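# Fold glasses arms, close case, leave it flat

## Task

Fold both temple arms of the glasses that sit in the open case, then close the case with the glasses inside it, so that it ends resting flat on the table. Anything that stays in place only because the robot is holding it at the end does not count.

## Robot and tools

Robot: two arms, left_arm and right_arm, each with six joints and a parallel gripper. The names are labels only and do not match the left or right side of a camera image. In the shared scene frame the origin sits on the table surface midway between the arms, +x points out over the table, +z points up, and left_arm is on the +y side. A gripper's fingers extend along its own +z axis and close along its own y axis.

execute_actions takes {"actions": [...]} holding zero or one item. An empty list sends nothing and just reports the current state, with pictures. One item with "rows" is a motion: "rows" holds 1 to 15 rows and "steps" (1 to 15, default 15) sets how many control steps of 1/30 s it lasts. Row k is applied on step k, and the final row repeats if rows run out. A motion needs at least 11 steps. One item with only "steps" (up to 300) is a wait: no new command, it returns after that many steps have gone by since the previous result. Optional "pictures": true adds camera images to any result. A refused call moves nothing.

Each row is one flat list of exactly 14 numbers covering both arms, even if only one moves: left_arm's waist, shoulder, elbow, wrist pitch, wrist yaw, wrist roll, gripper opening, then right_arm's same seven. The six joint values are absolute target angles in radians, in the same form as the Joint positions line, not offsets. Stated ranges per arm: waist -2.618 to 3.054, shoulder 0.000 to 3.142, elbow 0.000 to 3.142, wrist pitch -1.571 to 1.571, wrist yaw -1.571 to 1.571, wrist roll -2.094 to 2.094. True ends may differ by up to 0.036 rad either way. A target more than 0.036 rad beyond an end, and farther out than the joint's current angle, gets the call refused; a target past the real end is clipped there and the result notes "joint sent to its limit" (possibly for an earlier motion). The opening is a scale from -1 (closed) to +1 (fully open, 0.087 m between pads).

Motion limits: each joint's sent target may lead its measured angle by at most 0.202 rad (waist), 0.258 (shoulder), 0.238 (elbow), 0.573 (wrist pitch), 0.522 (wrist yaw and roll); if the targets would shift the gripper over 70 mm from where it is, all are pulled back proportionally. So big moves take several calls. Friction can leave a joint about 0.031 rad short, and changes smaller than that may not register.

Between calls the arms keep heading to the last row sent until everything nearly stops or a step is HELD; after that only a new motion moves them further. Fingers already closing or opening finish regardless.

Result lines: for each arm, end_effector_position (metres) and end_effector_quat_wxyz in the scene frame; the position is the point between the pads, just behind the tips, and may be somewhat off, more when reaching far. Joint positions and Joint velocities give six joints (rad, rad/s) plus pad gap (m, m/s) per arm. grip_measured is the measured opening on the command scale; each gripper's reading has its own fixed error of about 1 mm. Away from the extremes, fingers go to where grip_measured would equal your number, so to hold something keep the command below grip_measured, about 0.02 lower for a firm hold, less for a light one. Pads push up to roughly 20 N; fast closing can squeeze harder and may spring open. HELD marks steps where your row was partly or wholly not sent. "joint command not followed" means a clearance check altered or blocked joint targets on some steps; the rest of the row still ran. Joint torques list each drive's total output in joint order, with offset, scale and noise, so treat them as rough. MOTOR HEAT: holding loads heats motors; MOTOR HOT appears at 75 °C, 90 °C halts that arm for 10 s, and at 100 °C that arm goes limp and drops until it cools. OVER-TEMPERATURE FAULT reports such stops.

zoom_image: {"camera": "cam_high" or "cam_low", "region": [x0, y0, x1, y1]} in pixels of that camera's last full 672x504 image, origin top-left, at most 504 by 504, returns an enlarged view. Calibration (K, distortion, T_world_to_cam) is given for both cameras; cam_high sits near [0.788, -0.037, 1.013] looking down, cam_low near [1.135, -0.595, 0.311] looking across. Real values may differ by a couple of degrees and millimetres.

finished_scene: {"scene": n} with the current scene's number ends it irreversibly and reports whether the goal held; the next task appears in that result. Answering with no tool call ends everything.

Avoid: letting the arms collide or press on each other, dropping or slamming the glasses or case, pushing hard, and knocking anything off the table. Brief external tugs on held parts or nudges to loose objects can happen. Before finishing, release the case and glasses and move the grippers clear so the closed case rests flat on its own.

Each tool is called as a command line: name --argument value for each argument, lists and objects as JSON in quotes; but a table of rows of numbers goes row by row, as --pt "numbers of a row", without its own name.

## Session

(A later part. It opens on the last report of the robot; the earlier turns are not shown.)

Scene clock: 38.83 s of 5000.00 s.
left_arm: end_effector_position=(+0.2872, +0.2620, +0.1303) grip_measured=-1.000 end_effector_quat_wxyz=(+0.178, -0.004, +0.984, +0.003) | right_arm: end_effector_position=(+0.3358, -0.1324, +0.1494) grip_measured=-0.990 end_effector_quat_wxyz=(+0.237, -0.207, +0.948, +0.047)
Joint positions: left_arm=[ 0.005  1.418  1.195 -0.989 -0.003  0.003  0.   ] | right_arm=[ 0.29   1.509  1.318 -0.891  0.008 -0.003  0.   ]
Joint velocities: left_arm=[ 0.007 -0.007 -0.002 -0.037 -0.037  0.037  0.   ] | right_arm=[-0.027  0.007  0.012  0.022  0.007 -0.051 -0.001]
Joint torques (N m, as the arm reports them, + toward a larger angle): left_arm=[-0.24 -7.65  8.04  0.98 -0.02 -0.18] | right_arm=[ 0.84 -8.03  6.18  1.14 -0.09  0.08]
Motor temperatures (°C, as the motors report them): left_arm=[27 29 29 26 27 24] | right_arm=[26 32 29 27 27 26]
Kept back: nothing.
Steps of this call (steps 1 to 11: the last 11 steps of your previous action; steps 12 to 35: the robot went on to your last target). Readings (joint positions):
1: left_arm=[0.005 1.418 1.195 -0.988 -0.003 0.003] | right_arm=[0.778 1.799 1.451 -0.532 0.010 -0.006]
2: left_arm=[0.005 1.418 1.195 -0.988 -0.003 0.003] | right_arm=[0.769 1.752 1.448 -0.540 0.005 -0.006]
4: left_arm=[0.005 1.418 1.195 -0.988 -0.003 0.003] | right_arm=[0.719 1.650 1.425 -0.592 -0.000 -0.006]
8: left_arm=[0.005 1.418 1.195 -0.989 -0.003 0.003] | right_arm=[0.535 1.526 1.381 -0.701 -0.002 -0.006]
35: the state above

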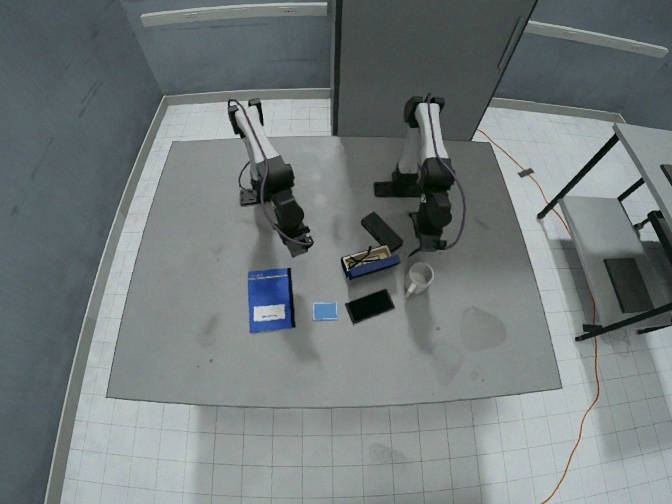

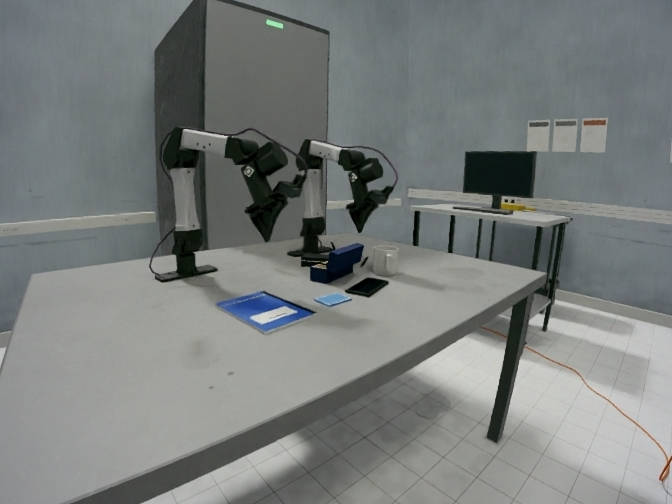

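execute_actions --actions '[{"rows":[[-0.49,1.0,0.6,0.0,0,1.57,-1,0.3,1.5,1.3,-0.9,0,0,-1]]}]'

execute_actions --actions '[{"steps":50}]' --pictures true

Scene clock: 39.53 s of 5000.00 s.
left_arm: end_effector_position=(+0.3084, +0.2075, +0.1375) grip_measured=-1.000 end_effector_quat_wxyz=(+0.362, +0.273, +0.891, +0.034) | right_arm: end_effector_position=(+0.3358, -0.1324, +0.1494) grip_measured=-0.990 end_effector_quat_wxyz=(+0.237, -0.207, +0.948, +0.047)
Joint positions: left_arm=[-0.23   1.155  0.884 -0.556 -0.014  0.376  0.   ] | right_arm=[ 0.29   1.509  1.318 -0.891  0.008 -0.003  0.   ]
Joint velocities: left_arm=[-2.19  -2.337 -2.308  3.07   0.168  2.733  0.   ] | right_arm=[ 0.002 -0.022  0.002 -0.051  0.007 -0.007 -0.   ]
Joint torques (N m, as the arm reports them, + toward a larger angle): left_arm=[ 1.09 -4.6   7.5   1.47 -0.07 -0.16] | right_arm=[ 0.76 -8.04  6.13  1.15 -0.06  0.07]
Motor temperatures (°C, as the motors report them): left_arm=[27 29 29 26 27 24] | right_arm=[26 33 29 27 27 26]
Steps of this call (steps 1 to 15: the robot went on to your last target; steps 16 to 17: nothing new was sent; steps 18 to 21: the first 4 steps of this action). Readings (joint positions):
18: left_arm=[-0.020 1.382 1.141 -0.891 -0.015 0.084] | right_arm=[0.290 1.509 1.318 -0.891 0.008 -0.003]
19: left_arm=[-0.078 1.315 1.052 -0.767 -0.018 0.183] | right_arm=[0.290 1.509 1.318 -0.891 0.008 -0.003]
21: the state above

Scene clock: 41.20 s of 5000.00 s.
left_arm: end_effector_position=(+0.3402, +0.1293, +0.1997) grip_measured=-1.000 end_effector_quat_wxyz=(+0.474, +0.713, +0.434, +0.280) | right_arm: end_effector_position=(+0.3358, -0.1324, +0.1494) grip_measured=-0.990 end_effector_quat_wxyz=(+0.237, -0.207, +0.948, +0.047)
Joint positions: left_arm=[-0.488  0.996  0.61  -0.019  0.007  1.561  0.   ] | right_arm=[ 0.29   1.509  1.318 -0.891  0.008 -0.003  0.   ]
Joint velocities: left_arm=[ 0.007  0.002 -0.007  0.037  0.022  0.007  0.   ] | right_arm=[-0.007  0.002 -0.012 -0.007 -0.051 -0.022  0.001]
Joint torques (N m, as the arm reports them, + toward a larger angle): left_arm=[-0.04 -2.71  7.48  2.22 -0.08 -0.11] | right_arm=[ 0.81 -8.08  6.31  1.13 -0.09  0.06]
Motor temperatures (°C, as the motors report them): left_arm=[27 29 29 26 27 24] | right_arm=[26 33 29 28 27 26]
Kept back: nothing.
Steps of this call (steps 1 to 11: the last 11 steps of your previous action; steps 12 to 45: the robot went on to your last target; steps 46 to 50: nothing new was sent). Readings (joint positions):
1: left_arm=[-0.308 1.082 0.805 -0.447 -0.011 0.475] | right_arm=[0.290 1.509 1.318 -0.891 0.008 -0.003]
2: left_arm=[-0.383 1.029 0.736 -0.352 -0.008 0.574] | right_arm=[0.290 1.509 1.318 -0.891 0.008 -0.003]
4: left_arm=[-0.473 0.995 0.653 -0.231 0.005 0.775] | right_arm=[0.290 1.509 1.318 -0.891 0.008 -0.003]
8: left_arm=[-0.488 0.996 0.610 -0.120 0.007 1.169] | right_arm=[0.290 1.509 1.318 -0.891 0.008 -0.003]
50: the state above
All arms were judged still, so your last target was given up. Only a new action makes them travel on or press farther. Fingers that are still opening or closing keep moving.

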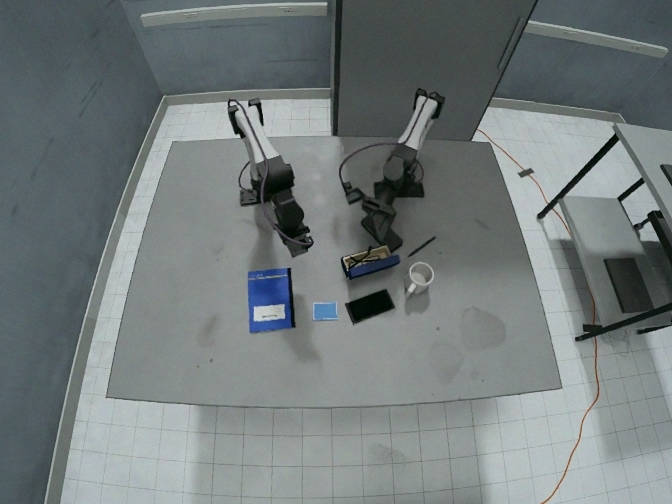

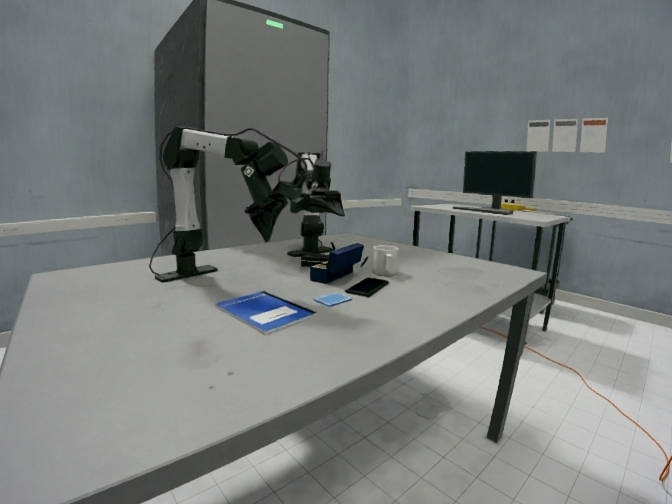

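execute_actions --actions '[{"rows":[[-0.6,1.25,0.6,0.1,0,1.57,-1,0.3,1.5,1.3,-0.9,0,0,-1]]}]'

execute_actions --actions '[{"steps":30}]' --pictures true

zoom_image --camera "cam_high" --region '[290, 190, 430, 295]'

zoom_image --camera "cam_low" --region '[260, 200, 380, 300]'

Scene clock: 41.93 s of 5000.00 s.
left_arm: end_effector_position=(+0.3457, +0.0877, +0.1512) grip_measured=-1.000 end_effector_quat_wxyz=(+0.443, +0.758, +0.416, +0.237) | right_arm: end_effector_position=(+0.3358, -0.1324, +0.1494) grip_measured=-0.990 end_effector_quat_wxyz=(+0.237, -0.207, +0.948, +0.047)
Joint positions: left_arm=[-0.581  1.194  0.615  0.062  0.001  1.561  0.   ] | right_arm=[ 0.29   1.509  1.318 -0.891  0.008 -0.003  0.   ]
Joint velocities: left_arm=[-0.418  1.443 -0.1    0.007 -0.022 -0.007  0.   ] | right_arm=[-0.007  0.012 -0.002  0.007  0.051  0.051 -0.002]
Joint torques (N m, as the arm reports them, + toward a larger angle): left_arm=[ 0.71 -7.02  7.24  2.34 -0.03 -0.12] | right_arm=[ 0.78 -8.    6.19  1.13 -0.08  0.07]
Motor temperatures (°C, as the motors report them): left_arm=[27 29 29 26 27 24] | right_arm=[26 33 29 28 27 26]
Steps of this call (steps 1 to 18: nothing new was sent; steps 19 to 22: the first 4 steps of this action). Readings (joint positions):
19: left_arm=[-0.503 1.022 0.611 -0.000 0.000 1.561] | right_arm=[0.290 1.509 1.318 -0.891 0.008 -0.003]
20: left_arm=[-0.533 1.077 0.615 0.037 -0.000 1.561] | right_arm=[0.290 1.509 1.318 -0.891 0.008 -0.003]
22: the state above

Scene clock: 42.93 s of 5000.00 s.
left_arm: end_effector_position=(+0.3444, +0.0826, +0.1255) grip_measured=-1.000 end_effector_quat_wxyz=(+0.421, +0.774, +0.418, +0.222) | right_arm: end_effector_position=(+0.3358, -0.1324, +0.1494) grip_measured=-0.990 end_effector_quat_wxyz=(+0.237, -0.207, +0.948, +0.047)
Joint positions: left_arm=[-0.594  1.261  0.601  0.081  0.001  1.561  0.   ] | right_arm=[ 0.29   1.509  1.318 -0.891  0.008 -0.003  0.   ]
Joint velocities: left_arm=[-0.002  0.012 -0.012  0.022  0.007 -0.007  0.   ] | right_arm=[-0.027 -0.002 -0.002 -0.007  0.007  0.037  0.   ]
Joint torques (N m, as the arm reports them, + toward a larger angle): left_arm=[-0.27 -5.78  7.77  2.09 -0.01 -0.12] | right_arm=[ 0.77 -8.06  6.18  1.14 -0.09  0.08]
Motor temperatures (°C, as the motors report them): left_arm=[27 29 29 26 27 24] | right_arm=[26 33 29 28 27 26]
Kept back: nothing.
Steps of this call (steps 1 to 11: the last 11 steps of your previous action; steps 12 to 30: the robot went on to your last target). Readings (joint positions):
1: left_arm=[-0.591 1.233 0.611 0.062 0.001 1.561] | right_arm=[0.290 1.509 1.318 -0.891 0.008 -0.003]
2: left_arm=[-0.594 1.253 0.606 0.061 0.001 1.561] | right_arm=[0.290 1.509 1.318 -0.891 0.008 -0.003]
4: left_arm=[-0.594 1.261 0.601 0.061 0.001 1.561] | right_arm=[0.290 1.509 1.318 -0.891 0.008 -0.003]
8: left_arm=[-0.594 1.261 0.601 0.075 0.001 1.561] | right_arm=[0.290 1.509 1.318 -0.891 0.008 -0.003]
30: the state above
All arms were judged still, so your last target was given up. Only a new action makes them travel on or press farther. Fingers that are still opening or closing keep moving.

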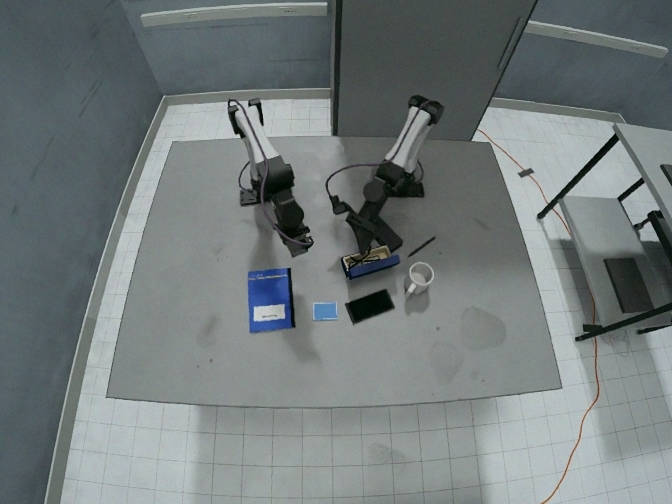

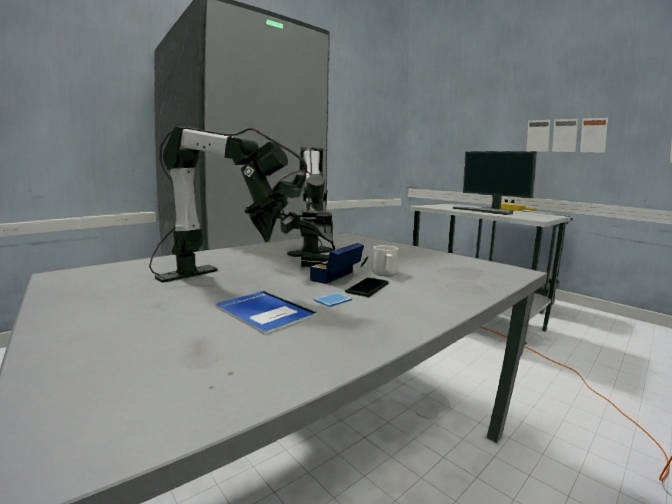

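Region (290, 190, 430, 295) of cam_high's 672x504 image, scaled by 3.600, with more detail than that image has; it fills the top 378 rows of this view, and the rest is white.

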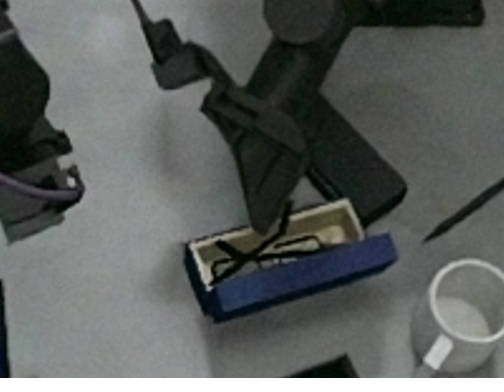

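Region (260, 200, 380, 300) of cam_low's 672x504 image, scaled by 4.200, with more detail than that image has.

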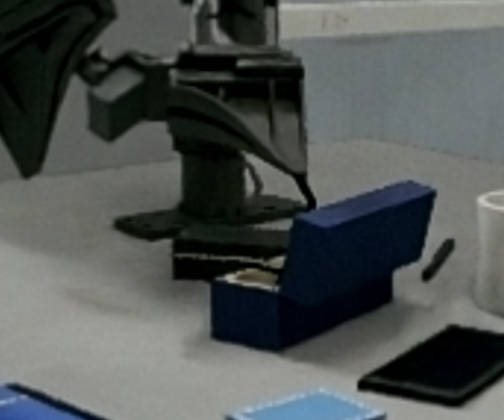

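Descend, drifting +y.

execute_actions --actions '[{"rows":[[-0.6,1.29,0.6,0.1,0,1.57,-1,0.3,1.5,1.3,-0.9,0,0,-1],[-0.6,1.32,0.6,0.1,0,1.57,-1,0.3,1.5,1.3,-0.9,0,0,-1],[-0.59,1.34,0.6,0.1,0,1.57,-1,0.3,1.5,1.3,-0.9,0,0,-1],[-0.58,1.36,0.6,0.1,0,1.57,-1,0.3,1.5,1.3,-0.9,0,0,-1],[-0.57,1.38,0.6,0.1,0,1.57,-1,0.3,1.5,1.3,-0.9,0,0,-1],[-0.56,1.4,0.6,0.1,0,1.57,-1,0.3,1.5,1.3,-0.9,0,0,-1],[-0.55,1.42,0.6,0.08,0,1.57,-1,0.3,1.5,1.3,-0.9,0,0,-1],[-0.54,1.44,0.6,0.06,0,1.57,-1,0.3,1.5,1.3,-0.9,0,0,-1],[-0.53,1.46,0.6,0.04,0,1.57,-1,0.3,1.5,1.3,-0.9,0,0,-1]]}]'

execute_actions --actions '[{"steps":30}]' --pictures true

zoom_image --camera "cam_high" --region '[290, 190, 430, 295]'

zoom_image --camera "cam_low" --region '[260, 200, 380, 300]'

Scene clock: 43.80 s of 5000.00 s.
left_arm: end_effector_position=(+0.3459, +0.0818, +0.1152) grip_measured=-1.000 end_effector_quat_wxyz=(+0.412, +0.779, +0.421, +0.217) | right_arm: end_effector_position=(+0.3358, -0.1324, +0.1494) grip_measured=-0.990 end_effector_quat_wxyz=(+0.237, -0.207, +0.948, +0.047)
Joint positions: left_arm=[-0.594  1.295  0.601  0.091  0.001  1.561  0.   ] | right_arm=[ 0.29   1.509  1.318 -0.891  0.008 -0.003  0.   ]
Joint velocities: left_arm=[ 0.027  0.569  0.007  0.066  0.007 -0.066  0.   ] | right_arm=[ 0.022 -0.002  0.002 -0.037 -0.051 -0.095 -0.001]
Joint torques (N m, as the arm reports them, + toward a larger angle): left_arm=[ 0.95 -2.88  7.56  1.87 -0.04 -0.1 ] | right_arm=[ 0.83 -8.03  6.16  1.15 -0.1   0.05]
Motor temperatures (°C, as the motors report them): left_arm=[27 29 29 27 27 24] | right_arm=[26 33 29 28 27 26]
Steps of this call (steps 1 to 22: nothing new was sent; steps 23 to 26: the first 4 steps of this action). Readings (joint positions):
23: left_arm=[-0.594 1.261 0.601 0.081 0.001 1.561] | right_arm=[0.290 1.509 1.318 -0.891 0.008 -0.003]
24: left_arm=[-0.594 1.265 0.601 0.083 0.001 1.561] | right_arm=[0.290 1.509 1.318 -0.891 0.008 -0.003]
26: the state above

Scene clock: 44.80 s of 5000.00 s.
left_arm: end_effector_position=(+0.3479, +0.1061, +0.0554) grip_measured=-1.000 end_effector_quat_wxyz=(+0.334, +0.800, +0.461, +0.189) | right_arm: end_effector_position=(+0.3358, -0.1324, +0.1494) grip_measured=-0.990 end_effector_quat_wxyz=(+0.237, -0.207, +0.948, +0.047)
Joint positions: left_arm=[-0.536  1.448  0.601  0.062  0.001  1.564  0.   ] | right_arm=[ 0.29   1.509  1.318 -0.891  0.008 -0.003  0.   ]
Joint velocities: left_arm=[ 0.002  0.002 -0.007 -0.007 -0.066 -0.007  0.   ] | right_arm=[-0.007 -0.007 -0.002 -0.007  0.037 -0.081 -0.   ]
Joint torques (N m, as the arm reports them, + toward a larger angle): left_arm=[ 0.52 -5.04  6.99  1.41 -0.01 -0.14] | right_arm=[ 0.85 -8.13  6.06  1.13 -0.09  0.05]
Motor temperatures (°C, as the motors report them): left_arm=[27 29 29 27 27 24] | right_arm=[26 33 29 28 27 26]
Kept back: nothing.
Steps of this call (steps 1 to 11: the last 11 steps of your previous action; steps 12 to 30: the robot went on to your last target). Readings (joint positions):
1: left_arm=[-0.591 1.317 0.601 0.092 0.001 1.561] | right_arm=[0.290 1.509 1.318 -0.891 0.008 -0.003]
2: left_arm=[-0.586 1.341 0.601 0.092 0.001 1.562] | right_arm=[0.290 1.509 1.318 -0.891 0.008 -0.003]
4: left_arm=[-0.568 1.388 0.601 0.089 0.001 1.562] | right_arm=[0.290 1.509 1.318 -0.891 0.008 -0.003]
8: left_arm=[-0.538 1.446 0.601 0.065 0.001 1.564] | right_arm=[0.290 1.509 1.318 -0.891 0.008 -0.003]
30: the state above
All arms were judged still, so your last target was given up. Only a new action makes them travel on or press farther. Fingers that are still opening or closing keep moving.

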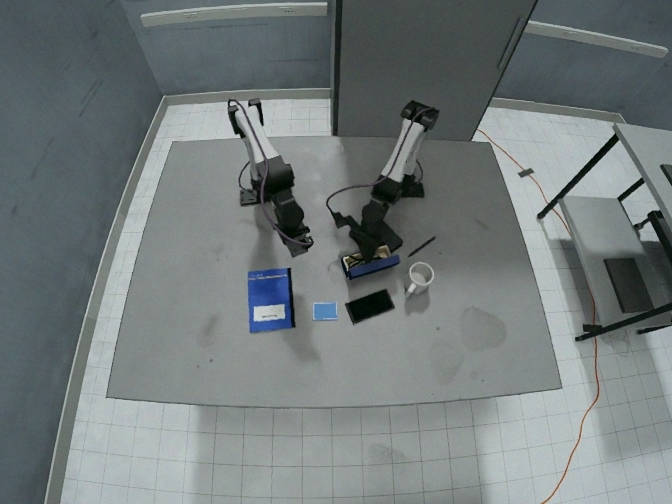

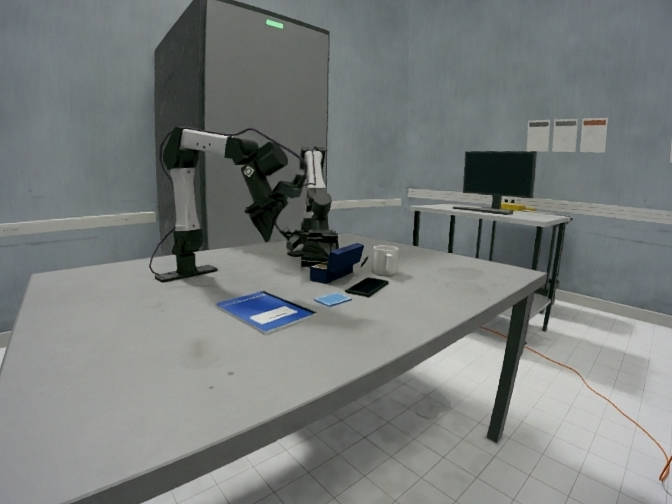

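Region (290, 190, 430, 295) of cam_high's 672x504 image, scaled by 3.600, with more detail than that image has; it fills the top 378 rows of this view, and the rest is white.

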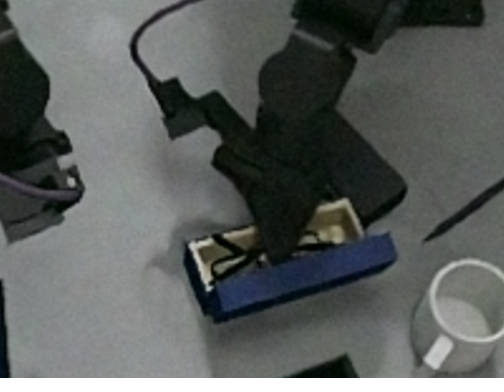

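Region (260, 200, 380, 300) of cam_low's 672x504 image, scaled by 4.200, with more detail than that image has.

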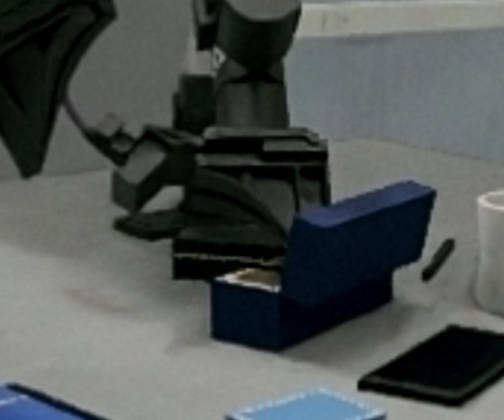

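execute_actions --actions '[{"rows":[[-0.53,1.46,0.6,-0.1,0,1.57,-1,0.3,1.5,1.3,-0.9,0,0,-1]]}]'

execute_actions --actions '[{"steps":25}]'

execute_actions --actions '[{"rows":[[-0.53,1.0,0.6,0,0,1.57,-1,0.3,1.5,1.3,-0.9,0,0,-1]]}]'

execute_actions --actions '[{"steps":25}]' --pictures true

zoom_image --camera "cam_high" --region '[290, 190, 430, 295]'

execute_actions --actions '[{"rows":[[-0.36,1.5,1.5,-0.6,0,0,-1,0.3,1.5,1.3,-0.9,0,0,-1]]}]'

execute_actions --actions '[{"steps":40}]'

execute_actions --actions '[{"rows":[[-0.36,1.85,1.75,-1.1,0,0,-1,0.3,1.5,1.3,-0.9,0,0,-1]]}]'

execute_actions --actions '[{"steps":40}]'

Scene clock: 46.17 s of 5000.00 s.
left_arm: end_effector_position=(+0.3448, +0.1080, +0.0522) grip_measured=-1.000 end_effector_quat_wxyz=(+0.323, +0.806, +0.460, +0.185) | right_arm: end_effector_position=(+0.3358, -0.1324, +0.1494) grip_measured=-0.990 end_effector_quat_wxyz=(+0.237, -0.207, +0.948, +0.047)
Joint positions: left_arm=[-0.536  1.448  0.604  0.035  0.     1.574  0.   ] | right_arm=[ 0.29   1.509  1.318 -0.891  0.008 -0.003  0.   ]
Joint velocities: left_arm=[-0.002  0.017  0.017 -0.081  0.037  0.007  0.   ] | right_arm=[-0.002 -0.022  0.002 -0.007  0.11  -0.037  0.001]
Joint torques (N m, as the arm reports them, + toward a larger angle): left_arm=[ 0.47 -5.02  6.51  0.21  0.   -0.34] | right_arm=[ 0.87 -8.11  6.15  1.15 -0.1   0.07]
Motor temperatures (°C, as the motors report them): left_arm=[27 29 29 27 27 24] | right_arm=[26 33 29 28 27 26]
Steps of this call (steps 1 to 37: nothing new was sent; steps 38 to 41: the first 4 steps of this action). Readings (joint positions):
38: left_arm=[-0.536 1.448 0.601 0.048 0.001 1.564] | right_arm=[0.290 1.509 1.318 -0.891 0.008 -0.003]
39: left_arm=[-0.536 1.448 0.602 0.042 0.000 1.569] | right_arm=[0.290 1.509 1.318 -0.891 0.008 -0.003]
41: the state above

Scene clock: 47.00 s of 5000.00 s.
left_arm: end_effector_position=(+0.3447, +0.1081, +0.0521) grip_measured=-1.000 end_effector_quat_wxyz=(+0.320, +0.809, +0.456, +0.186) | right_arm: end_effector_position=(+0.3357, -0.1324, +0.1494) grip_measured=-0.990 end_effector_quat_wxyz=(+0.237, -0.207, +0.948, +0.047)
Joint positions: left_arm=[-0.536  1.448  0.606  0.03   0.     1.583  0.   ] | right_arm=[ 0.29   1.509  1.318 -0.891  0.008 -0.003  0.   ]
Joint velocities: left_arm=[-0.002 -0.017 -0.012 -0.007 -0.037  0.007  0.   ] | right_arm=[ 0.007 -0.027 -0.002 -0.022 -0.007 -0.007 -0.001]
Joint torques (N m, as the arm reports them, + toward a larger angle): left_arm=[ 0.5  -5.05  6.52  0.14 -0.01 -0.33] | right_arm=[ 0.88 -8.01  6.12  1.13 -0.09  0.06]
Motor temperatures (°C, as the motors report them): left_arm=[27 29 29 27 27 24] | right_arm=[26 33 29 28 27 26]
Kept back: nothing.
Steps of this call (steps 1 to 11: the last 11 steps of your previous action; steps 12 to 15: the robot went on to your last target; steps 16 to 25: nothing new was sent). Readings (joint positions):
1: left_arm=[-0.536 1.448 0.605 0.034 0.000 1.576] | right_arm=[0.290 1.509 1.318 -0.891 0.008 -0.003]
2: left_arm=[-0.536 1.448 0.606 0.033 0.000 1.577] | right_arm=[0.290 1.509 1.318 -0.891 0.008 -0.003]
4: left_arm=[-0.536 1.448 0.606 0.031 0.000 1.580] | right_arm=[0.290 1.509 1.318 -0.891 0.008 -0.003]
8: left_arm=[-0.536 1.448 0.606 0.030 0.000 1.582] | right_arm=[0.290 1.509 1.318 -0.891 0.008 -0.003]
25: the state above
All arms were judged still, so your last target was given up. Only a new action makes them travel on or press farther. Fingers that are still opening or closing keep moving.

Scene clock: 47.13 s of 5000.00 s.
left_arm: end_effector_position=(+0.3411, +0.1101, +0.1215) grip_measured=-1.000 end_effector_quat_wxyz=(+0.394, +0.775, +0.438, +0.228) | right_arm: end_effector_position=(+0.3357, -0.1324, +0.1494) grip_measured=-0.990 end_effector_quat_wxyz=(+0.237, -0.207, +0.948, +0.047)
Joint positions: left_arm=[-0.536  1.21   0.591 -0.008  0.     1.581  0.   ] | right_arm=[ 0.29   1.509  1.318 -0.891  0.008 -0.003  0.   ]
Joint velocities: left_arm=[ 0.002 -2.22  -0.002  0.125 -0.007 -0.066  0.   ] | right_arm=[ 0.017  0.022 -0.022 -0.007 -0.022  0.022 -0.   ]
Joint torques (N m, as the arm reports them, + toward a larger angle): left_arm=[ 0.48 -5.49  8.44  1.78  0.   -0.26] | right_arm=[ 0.84 -7.97  6.17  1.14 -0.1   0.07]
Motor temperatures (°C, as the motors report them): left_arm=[27 29 29 27 27 24] | right_arm=[26 34 29 28 27 26]
Steps of this call (steps 1 to 4: the first 4 steps of this action). Readings (joint positions):
1: left_arm=[-0.536 1.419 0.604 0.024 0.000 1.583] | right_arm=[0.290 1.509 1.318 -0.891 0.008 -0.003]
2: left_arm=[-0.536 1.358 0.594 0.003 0.000 1.582] | right_arm=[0.290 1.509 1.318 -0.891 0.008 -0.003]
4: the state above

Scene clock: 47.97 s of 5000.00 s.
left_arm: end_effector_position=(+0.3345, +0.1141, +0.2041) grip_measured=-1.000 end_effector_quat_wxyz=(+0.486, +0.720, +0.409, +0.280) | right_arm: end_effector_position=(+0.3357, -0.1324, +0.1494) grip_measured=-0.990 end_effector_quat_wxyz=(+0.237, -0.207, +0.948, +0.047)
Joint positions: left_arm=[-0.536  0.988  0.599  0.008  0.     1.576  0.   ] | right_arm=[ 0.29   1.509  1.318 -0.891  0.008 -0.003  0.   ]
Joint velocities: left_arm=[ 0.007 -0.012 -0.012 -0.037 -0.066 -0.095  0.   ] | right_arm=[ 0.002 -0.012  0.007  0.022  0.051 -0.022 -0.   ]
Joint torques (N m, as the arm reports them, + toward a larger angle): left_arm=[ 0.54 -2.03  8.52  1.9  -0.03 -0.27] | right_arm=[ 0.84 -8.04  6.2   1.15 -0.12  0.09]
Motor temperatures (°C, as the motors report them): left_arm=[27 29 29 27 27 24] | right_arm=[26 34 29 28 27 26]
Kept back: nothing.
Steps of this call (steps 1 to 11: the last 11 steps of your previous action; steps 12 to 25: the robot went on to your last target). Readings (joint positions):
1: left_arm=[-0.536 1.133 0.591 -0.006 0.000 1.580] | right_arm=[0.290 1.509 1.318 -0.891 0.008 -0.003]
2: left_arm=[-0.536 1.067 0.591 -0.001 0.000 1.579] | right_arm=[0.290 1.509 1.318 -0.891 0.008 -0.003]
4: left_arm=[-0.536 0.996 0.598 0.015 0.000 1.577] | right_arm=[0.290 1.509 1.318 -0.891 0.008 -0.003]
8: left_arm=[-0.536 0.988 0.599 0.012 0.000 1.576] | right_arm=[0.290 1.509 1.318 -0.891 0.008 -0.003]
25: the state above

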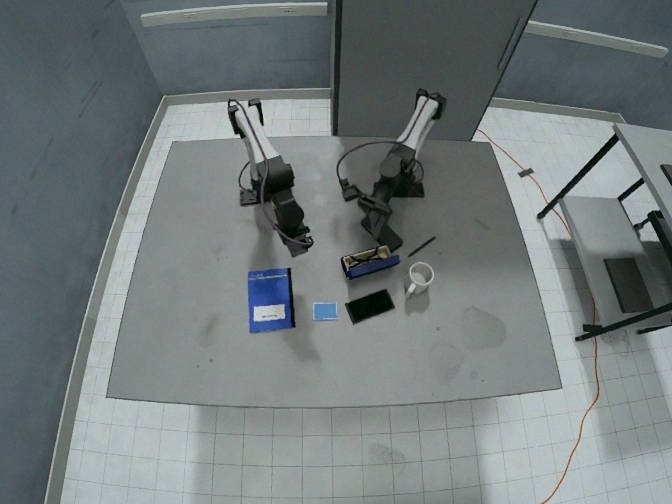

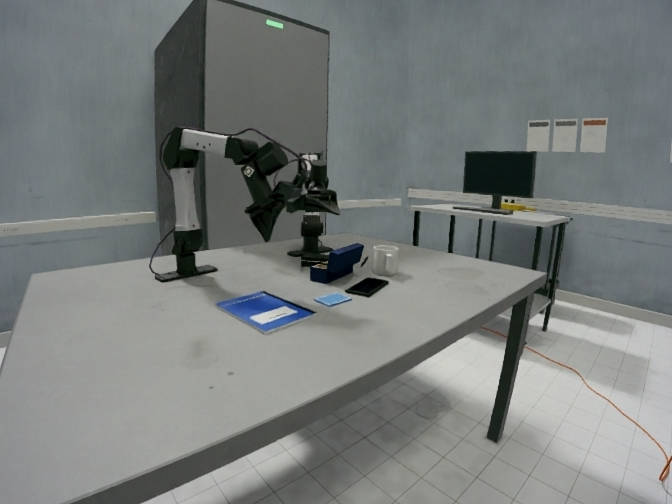

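Region (290, 190, 430, 295) of cam_high's 672x504 image, scaled by 3.600, with more detail than that image has; it fills the top 378 rows of this view, and the rest is white.

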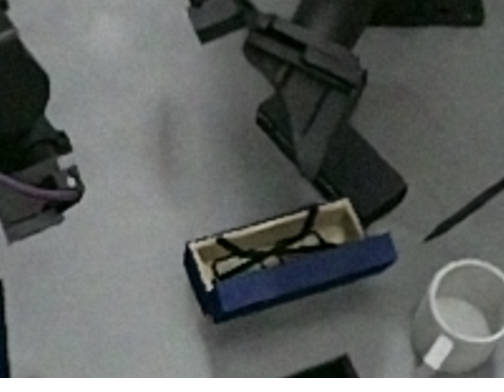

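Scene clock: 48.10 s of 5000.00 s.
left_arm: end_effector_position=(+0.3605, +0.1528, +0.1618) grip_measured=-1.000 end_effector_quat_wxyz=(+0.394, +0.657, +0.619, +0.172) | right_arm: end_effector_position=(+0.3357, -0.1324, +0.1494) grip_measured=-0.990 end_effector_quat_wxyz=(+0.237, -0.207, +0.948, +0.047)
Joint positions: left_arm=[-0.398  1.232  0.863 -0.315  0.008  1.234  0.   ] | right_arm=[ 0.29   1.509  1.318 -0.891  0.008 -0.003  0.   ]
Joint velocities: left_arm=[ 0.808  2.562  2.42  -1.824 -0.095 -2.806  0.   ] | right_arm=[ 0.007  0.002 -0.002  0.022  0.022 -0.037  0.001]
Joint torques (N m, as the arm reports them, + toward a larger angle): left_arm=[-0.81 -3.73  8.6   1.77  0.05 -0.23] | right_arm=[ 0.82 -8.06  6.06  1.14 -0.09  0.08]
Motor temperatures (°C, as the motors report them): left_arm=[27 29 29 27 27 24] | right_arm=[26 34 29 28 27 26]
Steps of this call (steps 1 to 4: the first 4 steps of this action). Readings (joint positions):
1: left_arm=[-0.517 1.010 0.633 -0.063 0.010 1.514] | right_arm=[0.290 1.509 1.318 -0.891 0.008 -0.003]
2: left_arm=[-0.475 1.067 0.699 -0.155 0.011 1.431] | right_arm=[0.290 1.509 1.318 -0.891 0.008 -0.003]
4: the state above

Scene clock: 49.43 s of 5000.00 s.
left_arm: end_effector_position=(+0.4077, +0.1081, +0.2647) grip_measured=-1.000 end_effector_quat_wxyz=(+0.465, +0.161, +0.867, -0.084) | right_arm: end_effector_position=(+0.3357, -0.1324, +0.1494) grip_measured=-0.990 end_effector_quat_wxyz=(+0.237, -0.207, +0.948, +0.047)
Joint positions: left_arm=[-0.363  1.491  1.494 -0.591  0.003  0.008  0.   ] | right_arm=[ 0.29   1.509  1.318 -0.891  0.008 -0.003  0.   ]
Joint velocities: left_arm=[-0.002  0.002 -0.012  0.022  0.007 -0.051  0.   ] | right_arm=[ 0.007 -0.002  0.002  0.007  0.007  0.051 -0.001]
Joint torques (N m, as the arm reports them, + toward a larger angle): left_arm=[ 0.31 -6.71  8.61  1.82 -0.08 -0.23] | right_arm=[ 0.78 -8.03  6.22  1.14 -0.05  0.07]
Motor temperatures (°C, as the motors report them): left_arm=[27 29 30 27 27 24] | right_arm=[26 34 29 28 27 26]
Kept back: nothing.
Steps of this call (steps 1 to 11: the last 11 steps of your previous action; steps 12 to 40: the robot went on to your last target). Readings (joint positions):
1: left_arm=[-0.377 1.322 0.949 -0.371 0.006 1.134] | right_arm=[0.290 1.509 1.318 -0.891 0.008 -0.003]
2: left_arm=[-0.367 1.403 1.032 -0.415 0.004 1.033] | right_arm=[0.290 1.509 1.318 -0.891 0.008 -0.003]
4: left_arm=[-0.363 1.511 1.180 -0.489 0.003 0.834] | right_arm=[0.290 1.509 1.318 -0.891 0.008 -0.003]
8: left_arm=[-0.363 1.539 1.419 -0.549 0.003 0.460] | right_arm=[0.290 1.509 1.318 -0.891 0.008 -0.003]
40: the state above

Scene clock: 49.57 s of 5000.00 s.
left_arm: end_effector_position=(+0.4184, +0.1041, +0.2330) grip_measured=-1.000 end_effector_quat_wxyz=(+0.367, +0.169, +0.912, -0.067) | right_arm: end_effector_position=(+0.3357, -0.1324, +0.1494) grip_measured=-0.990 end_effector_quat_wxyz=(+0.237, -0.207, +0.948, +0.047)
Joint positions: left_arm=[-0.363  1.699  1.726 -0.833  0.003  0.008  0.   ] | right_arm=[ 0.29   1.509  1.318 -0.891  0.008 -0.003  0.   ]
Joint velocities: left_arm=[-0.022  1.482  0.54  -0.93   0.037  0.051  0.   ] | right_arm=[ 0.007 -0.012 -0.012  0.022  0.007  0.037  0.   ]
Joint torques (N m, as the arm reports them, + toward a larger angle): left_arm=[ 0.34 -6.34  6.19  0.63 -0.06 -0.22] | right_arm=[ 0.82 -8.07  6.18  1.12 -0.1   0.05]
Motor temperatures (°C, as the motors report them): left_arm=[27 29 30 27 27 24] | right_arm=[26 34 29 28 27 26]
Steps of this call (steps 1 to 4: the first 4 steps of this action). Readings (joint positions):
1: left_arm=[-0.363 1.525 1.551 -0.681 0.003 0.008] | right_arm=[0.290 1.509 1.318 -0.891 0.008 -0.003]
2: left_arm=[-0.363 1.585 1.637 -0.765 0.003 0.008] | right_arm=[0.290 1.509 1.318 -0.891 0.008 -0.003]
4: the state above

Scene clock: 50.90 s of 5000.00 s.
left_arm: end_effector_position=(+0.3767, +0.1197, +0.1433) grip_measured=-1.000 end_effector_quat_wxyz=(+0.170, +0.179, +0.968, -0.032) | right_arm: end_effector_position=(+0.3357, -0.1324, +0.1494) grip_measured=-0.990 end_effector_quat_wxyz=(+0.237, -0.207, +0.948, +0.047)
Joint positions: left_arm=[-0.363  1.873  1.738 -1.088  0.003  0.008  0.   ] | right_arm=[ 0.29   1.509  1.318 -0.891  0.008 -0.003  0.   ]
Joint velocities: left_arm=[-0.002 -0.027 -0.002  0.007  0.051 -0.051  0.   ] | right_arm=[ 0.002  0.007  0.002  0.095 -0.037  0.007  0.001]
Joint torques (N m, as the arm reports them, + toward a larger angle): left_arm=[  0.28 -12.4    8.51   0.96  -0.07  -0.23] | right_arm=[ 0.82 -8.12  6.14  1.14 -0.1   0.07]
Motor temperatures (°C, as the motors report them): left_arm=[27 29 30 27 27 24] | right_arm=[26 34 29 28 27 26]
Kept back: nothing.
Steps of this call (steps 1 to 11: the last 11 steps of your previous action; steps 12 to 30: the robot went on to your last target; steps 31 to 40: nothing new was sent). Readings (joint positions):
1: left_arm=[-0.363 1.748 1.737 -0.869 0.003 0.008] | right_arm=[0.290 1.509 1.318 -0.891 0.008 -0.003]
2: left_arm=[-0.363 1.790 1.738 -0.907 0.003 0.008] | right_arm=[0.290 1.509 1.318 -0.891 0.008 -0.003]
4: left_arm=[-0.363 1.860 1.738 -0.980 0.003 0.008] | right_arm=[0.290 1.509 1.318 -0.891 0.008 -0.003]
8: left_arm=[-0.363 1.890 1.738 -1.056 0.003 0.008] | right_arm=[0.290 1.509 1.318 -0.891 0.008 -0.003]
40: the state above
All arms were judged still, so your last target was given up. Only a new action makes them travel on or press farther. Fingers that are still opening or closing keep moving.

execute_actions --actions '[{"rows":[[-0.36,1.87,1.75,-0.7,0,0,-1,0.3,1.5,1.3,-0.9,0,0,-1]]}]'

execute_actions --actions '[{"rows":[[-0.36,2.05,1.75,-0.7,0,0,-1,0.3,1.5,1.3,-0.9,0,0,-1]]}]'

execute_actions --actions '[{"steps":25}]'

execute_actions --actions '[{"rows":[[-0.36,2.05,1.75,-0.78,0,0,-1,0.3,1.5,1.3,-0.9,0,0,-1],[-0.36,2.04,1.75,-0.84,0,0,-1,0.3,1.5,1.3,-0.9,0,0,-1],[-0.37,2.03,1.75,-0.9,0,0,-1,0.3,1.5,1.3,-0.9,0,0,-1],[-0.38,2.02,1.75,-0.95,0,0,-1,0.3,1.5,1.3,-0.9,0,0,-1],[-0.39,2.01,1.75,-1.0,0,0,-1,0.3,1.5,1.3,-0.9,0,0,-1],[-0.4,2.0,1.75,-1.05,0,0,-1,0.3,1.5,1.3,-0.9,0,0,-1],[-0.41,2.0,1.75,-1.1,0,0,-1,0.3,1.5,1.3,-0.9,0,0,-1],[-0.42,2.0,1.75,-1.15,0,0,-1,0.3,1.5,1.3,-0.9,0,0,-1],[-0.43,2.0,1.75,-1.2,0,0,-1,0.3,1.5,1.3,-0.9,0,0,-1],[-0.44,2.0,1.75,-1.25,0,0,-1,0.3,1.5,1.3,-0.9,0,0,-1]]}]'

execute_actions --actions '[{"steps":35}]' --pictures true

zoom_image --camera "cam_low" --region '[260, 200, 380, 300]'

Scene clock: 52.13 s of 5000.00 s.
left_arm: end_effector_position=(+0.4232, +0.1023, +0.1575) grip_measured=-1.000 end_effector_quat_wxyz=(+0.268, +0.175, +0.946, -0.049) | right_arm: end_effector_position=(+0.3357, -0.1324, +0.1494) grip_measured=-0.990 end_effector_quat_wxyz=(+0.237, -0.207, +0.948, +0.047)
Joint positions: left_arm=[-0.363  1.873  1.737 -0.883  0.003  0.008  0.   ] | right_arm=[ 0.29   1.509  1.318 -0.891  0.008 -0.003  0.   ]
Joint velocities: left_arm=[ 0.002  0.002 -0.012  1.253 -0.022 -0.037  0.   ] | right_arm=[-0.007 -0.002 -0.012 -0.051  0.022 -0.037 -0.001]
Joint torques (N m, as the arm reports them, + toward a larger angle): left_arm=[  0.36 -11.13   8.94   1.24  -0.07  -0.22] | right_arm=[ 0.77 -8.08  6.13  1.14 -0.08  0.05]
Motor temperatures (°C, as the motors report them): left_arm=[27 30 30 27 27 24] | right_arm=[26 34 29 28 27 26]
Steps of this call (steps 1 to 33: nothing new was sent; steps 34 to 37: the first 4 steps of this action). Readings (joint positions):
34: left_arm=[-0.363 1.873 1.737 -1.055 0.003 0.008] | right_arm=[0.290 1.509 1.318 -0.891 0.008 -0.003]
35: left_arm=[-0.363 1.873 1.737 -0.991 0.003 0.008] | right_arm=[0.290 1.509 1.318 -0.891 0.008 -0.003]
37: the state above

Scene clock: 52.63 s of 5000.00 s.
left_arm: end_effector_position=(+0.4694, +0.0850, +0.1378) grip_measured=-1.000 end_effector_quat_wxyz=(+0.315, +0.173, +0.931, -0.057) | right_arm: end_effector_position=(+0.3357, -0.1324, +0.1494) grip_measured=-0.990 end_effector_quat_wxyz=(+0.237, -0.207, +0.948, +0.047)
Joint positions: left_arm=[-0.363  1.974  1.755 -0.699  0.003  0.008  0.   ] | right_arm=[ 0.29   1.509  1.318 -0.891  0.008 -0.003  0.   ]
Joint velocities: left_arm=[ 0.002  1.009 -0.002 -0.051  0.022  0.022  0.   ] | right_arm=[ 0.007 -0.017 -0.002  0.007 -0.095 -0.007 -0.001]
Joint torques (N m, as the arm reports them, + toward a larger angle): left_arm=[  0.34 -10.84   7.58   1.56  -0.07  -0.24] | right_arm=[ 0.91 -8.02  6.12  1.13 -0.1   0.06]
Motor temperatures (°C, as the motors report them): left_arm=[27 30 30 27 27 24] | right_arm=[26 34 30 28 27 26]
Steps of this call (steps 1 to 11: the last 11 steps of your previous action; steps 12 to 15: the first 4 steps of this action). Readings (joint positions):
12: left_arm=[-0.363 1.888 1.742 -0.725 0.003 0.008] | right_arm=[0.290 1.509 1.318 -0.891 0.008 -0.003]
13: left_arm=[-0.363 1.911 1.752 -0.714 0.003 0.008] | right_arm=[0.290 1.509 1.318 -0.891 0.008 -0.003]
15: the state above

Scene clock: 53.47 s of 5000.00 s.
left_arm: end_effector_position=(+0.4675, +0.0857, +0.0896) grip_measured=-1.000 end_effector_quat_wxyz=(+0.264, +0.175, +0.947, -0.048) | right_arm: end_effector_position=(+0.3357, -0.1324, +0.1494) grip_measured=-0.990 end_effector_quat_wxyz=(+0.237, -0.207, +0.948, +0.047)
Joint positions: left_arm=[-0.363  2.074  1.755 -0.707  0.003  0.008  0.   ] | right_arm=[ 0.29   1.509  1.318 -0.891  0.008 -0.003  0.   ]
Joint velocities: left_arm=[-0.007 -0.012 -0.002  0.022 -0.007  0.037  0.   ] | right_arm=[ 0.012  0.002 -0.007 -0.007 -0.022  0.037 -0.001]
Joint torques (N m, as the arm reports them, + toward a larger angle): left_arm=[  0.37 -14.74   7.42   1.48  -0.07  -0.23] | right_arm=[ 0.79 -8.05  6.16  1.13 -0.08  0.07]
Motor temperatures (°C, as the motors report them): left_arm=[27 30 30 27 27 24] | right_arm=[26 34 30 28 27 26]
Kept back: nothing.
Steps of this call (steps 1 to 11: the last 11 steps of your previous action; steps 12 to 25: the robot went on to your last target). Readings (joint positions):
1: left_arm=[-0.363 2.007 1.755 -0.699 0.003 0.008] | right_arm=[0.290 1.509 1.318 -0.891 0.008 -0.003]
2: left_arm=[-0.363 2.036 1.755 -0.699 0.003 0.008] | right_arm=[0.290 1.509 1.318 -0.891 0.008 -0.003]
4: left_arm=[-0.363 2.074 1.755 -0.705 0.003 0.008] | right_arm=[0.290 1.509 1.318 -0.891 0.008 -0.003]
8: left_arm=[-0.363 2.077 1.755 -0.707 0.003 0.008] | right_arm=[0.290 1.509 1.318 -0.891 0.008 -0.003]
25: the state above

Scene clock: 53.60 s of 5000.00 s.
left_arm: end_effector_position=(+0.4489, +0.0925, +0.0860) grip_measured=-1.000 end_effector_quat_wxyz=(+0.228, +0.177, +0.957, -0.042) | right_arm: end_effector_position=(+0.3357, -0.1324, +0.1494) grip_measured=-0.990 end_effector_quat_wxyz=(+0.237, -0.207, +0.948, +0.047)
Joint positions: left_arm=[-0.364  2.067  1.755 -0.791  0.003  0.008  0.   ] | right_arm=[ 0.29   1.509  1.318 -0.891  0.008 -0.003  0.   ]
Joint velocities: left_arm=[-0.012 -0.11  -0.007 -1.092  0.051 -0.022  0.   ] | right_arm=[-0.022 -0.017 -0.007  0.007 -0.007 -0.051 -0.001]
Joint torques (N m, as the arm reports them, + toward a larger angle): left_arm=[ -1.07 -15.76   7.23   1.23  -0.07  -0.22] | right_arm=[ 0.74 -8.1   6.11  1.14 -0.09  0.08]
Motor temperatures (°C, as the motors report them): left_arm=[27 30 30 27 27 24] | right_arm=[26 34 30 28 27 26]
Steps of this call (steps 1 to 4: the first 4 steps of this action). Readings (joint positions):
1: left_arm=[-0.363 2.074 1.755 -0.714 0.003 0.008] | right_arm=[0.290 1.509 1.318 -0.891 0.008 -0.003]
2: left_arm=[-0.363 2.073 1.755 -0.730 0.003 0.008] | right_arm=[0.290 1.509 1.318 -0.891 0.008 -0.003]
4: the state above

Scene clock: 54.77 s of 5000.00 s.
left_arm: end_effector_position=(+0.3391, +0.1033, +0.0936) grip_measured=-1.000 end_effector_quat_wxyz=(+0.043, +0.219, +0.975, -0.011) | right_arm: end_effector_position=(+0.3357, -0.1324, +0.1494) grip_measured=-0.990 end_effector_quat_wxyz=(+0.237, -0.207, +0.948, +0.047)
Joint positions: left_arm=[-0.441  2.018  1.755 -1.219  0.002  0.007  0.   ] | right_arm=[ 0.29   1.509  1.318 -0.891  0.008 -0.003  0.   ]
Joint velocities: left_arm=[ 0.002 -0.007  0.002 -0.022  0.022  0.051  0.   ] | right_arm=[ 0.022 -0.012 -0.007  0.022 -0.037 -0.051 -0.   ]
Joint torques (N m, as the arm reports them, + toward a larger angle): left_arm=[  0.21 -12.94   6.67   0.24  -0.06  -0.21] | right_arm=[ 0.76 -8.    6.18  1.13 -0.1   0.08]
Motor temperatures (°C, as the motors report them): left_arm=[27 30 30 27 27 24] | right_arm=[26 34 30 28 27 26]
Kept back: nothing.
Steps of this call (steps 1 to 11: the last 11 steps of your previous action; steps 12 to 35: the robot went on to your last target). Readings (joint positions):
1: left_arm=[-0.366 2.061 1.755 -0.829 0.003 0.008] | right_arm=[0.290 1.509 1.318 -0.891 0.008 -0.003]
2: left_arm=[-0.370 2.054 1.755 -0.869 0.003 0.008] | right_arm=[0.290 1.509 1.318 -0.891 0.008 -0.003]
4: left_arm=[-0.385 2.037 1.755 -0.951 0.003 0.007] | right_arm=[0.290 1.509 1.318 -0.891 0.008 -0.003]
8: left_arm=[-0.428 2.018 1.755 -1.103 0.002 0.007] | right_arm=[0.290 1.509 1.318 -0.891 0.008 -0.003]
35: the state above

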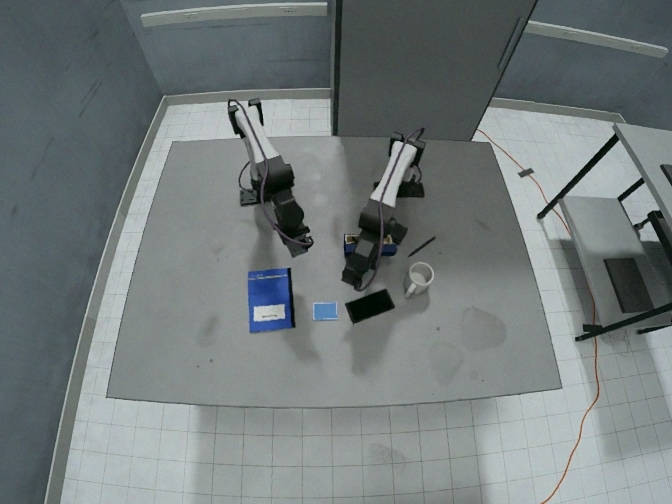

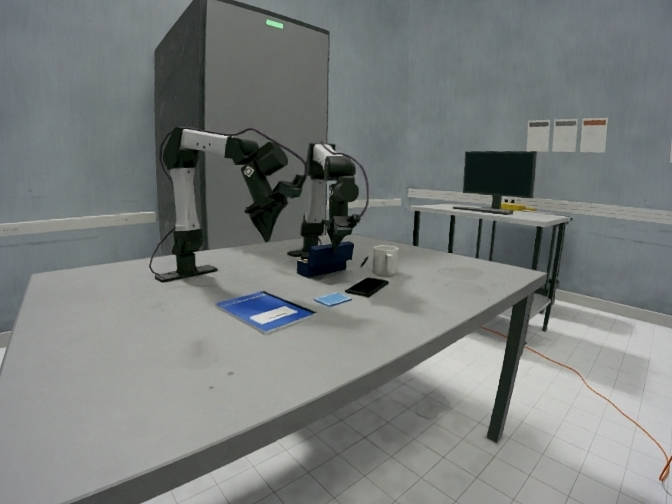

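Region (260, 200, 380, 300) of cam_low's 672x504 image, scaled by 4.200, with more detail than that image has.

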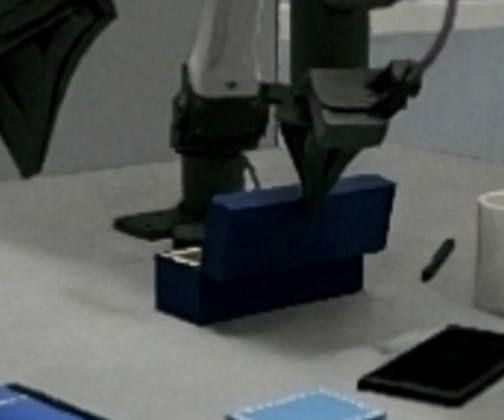

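execute_actions --actions '[{"rows":[[-0.44,2.0,1.75,-1.2,0,0,-1,1.0,1.2,0.6,0.1,0,0,-1]]}]'

execute_actions --actions '[{"steps":45}]'

Scene clock: 55.30 s of 5000.00 s.
left_arm: end_effector_position=(+0.3400, +0.1029, +0.0935) grip_measured=-1.000 end_effector_quat_wxyz=(+0.045, +0.219, +0.975, -0.011) | right_arm: end_effector_position=(+0.3203, -0.0702, +0.1633) grip_measured=-0.990 end_effector_quat_wxyz=(+0.374, -0.275, +0.879, +0.110)
Joint positions: left_arm=[-0.441  2.018  1.755 -1.215  0.002  0.007  0.   ] | right_arm=[ 0.474  1.305  1.059 -0.524  0.018 -0.     0.   ]
Joint velocities: left_arm=[ 0.007 -0.002  0.007  0.022  0.022 -0.066  0.   ] | right_arm=[ 1.912 -1.663 -1.98   3.026 -0.007 -0.095 -0.   ]
Joint torques (N m, as the arm reports them, + toward a larger angle): left_arm=[  0.23 -12.94   6.65   0.76  -0.06  -0.22] | right_arm=[ 0.41 -4.2   6.03  1.28 -0.07  0.08]
Motor temperatures (°C, as the motors report them): left_arm=[27 31 30 27 27 24] | right_arm=[26 34 30 28 27 26]
Steps of this call (steps 1 to 12: the robot went on to your last target; steps 13 to 16: the first 4 steps of this action). Readings (joint positions):
13: left_arm=[-0.441 2.018 1.755 -1.217 0.002 0.007] | right_arm=[0.308 1.479 1.273 -0.811 0.017 -0.001]
14: left_arm=[-0.441 2.018 1.755 -1.216 0.002 0.007] | right_arm=[0.350 1.426 1.200 -0.712 0.020 -0.000]
16: the state above

Scene clock: 56.80 s of 5000.00 s.
left_arm: end_effector_position=(+0.3402, +0.1028, +0.0935) grip_measured=-1.000 end_effector_quat_wxyz=(+0.046, +0.219, +0.975, -0.011) | right_arm: end_effector_position=(+0.1777, +0.0554, +0.1155) grip_measured=-0.990 end_effector_quat_wxyz=(+0.427, -0.466, +0.723, +0.278)
Joint positions: left_arm=[-0.441  2.018  1.755 -1.214  0.002  0.007  0.   ] | right_arm=[ 1.002  1.193  0.601  0.09  -0.007 -0.     0.   ]
Joint velocities: left_arm=[-0.002  0.002 -0.002  0.007 -0.022 -0.022  0.   ] | right_arm=[ 0.022  0.007  0.002  0.007  0.007  0.007 -0.001]
Joint torques (N m, as the arm reports them, + toward a larger angle): left_arm=[  0.21 -12.97   6.65   0.77  -0.05  -0.21] | right_arm=[-0.05 -3.5   7.71  1.92  0.06  0.05]
Motor temperatures (°C, as the motors report them): left_arm=[27 31 30 27 27 24] | right_arm=[26 34 30 28 27 26]
Kept back: nothing.
Steps of this call (steps 1 to 11: the last 11 steps of your previous action; steps 12 to 45: the robot went on to your last target). Readings (joint positions):
1: left_arm=[-0.441 2.018 1.755 -1.215 0.002 0.007] | right_arm=[0.544 1.255 0.989 -0.413 0.016 -0.000]
2: left_arm=[-0.441 2.018 1.755 -1.214 0.002 0.007] | right_arm=[0.618 1.219 0.919 -0.300 0.014 -0.000]
4: left_arm=[-0.441 2.018 1.755 -1.214 0.002 0.007] | right_arm=[0.765 1.193 0.790 -0.133 0.009 -0.000]
8: left_arm=[-0.441 2.018 1.755 -1.214 0.002 0.007] | right_arm=[0.987 1.193 0.616 -0.028 -0.006 -0.000]
45: the state above
All arms were judged still, so your last target was given up. Only a new action makes them travel on or press farther. Fingers that are still opening or closing keep moving.


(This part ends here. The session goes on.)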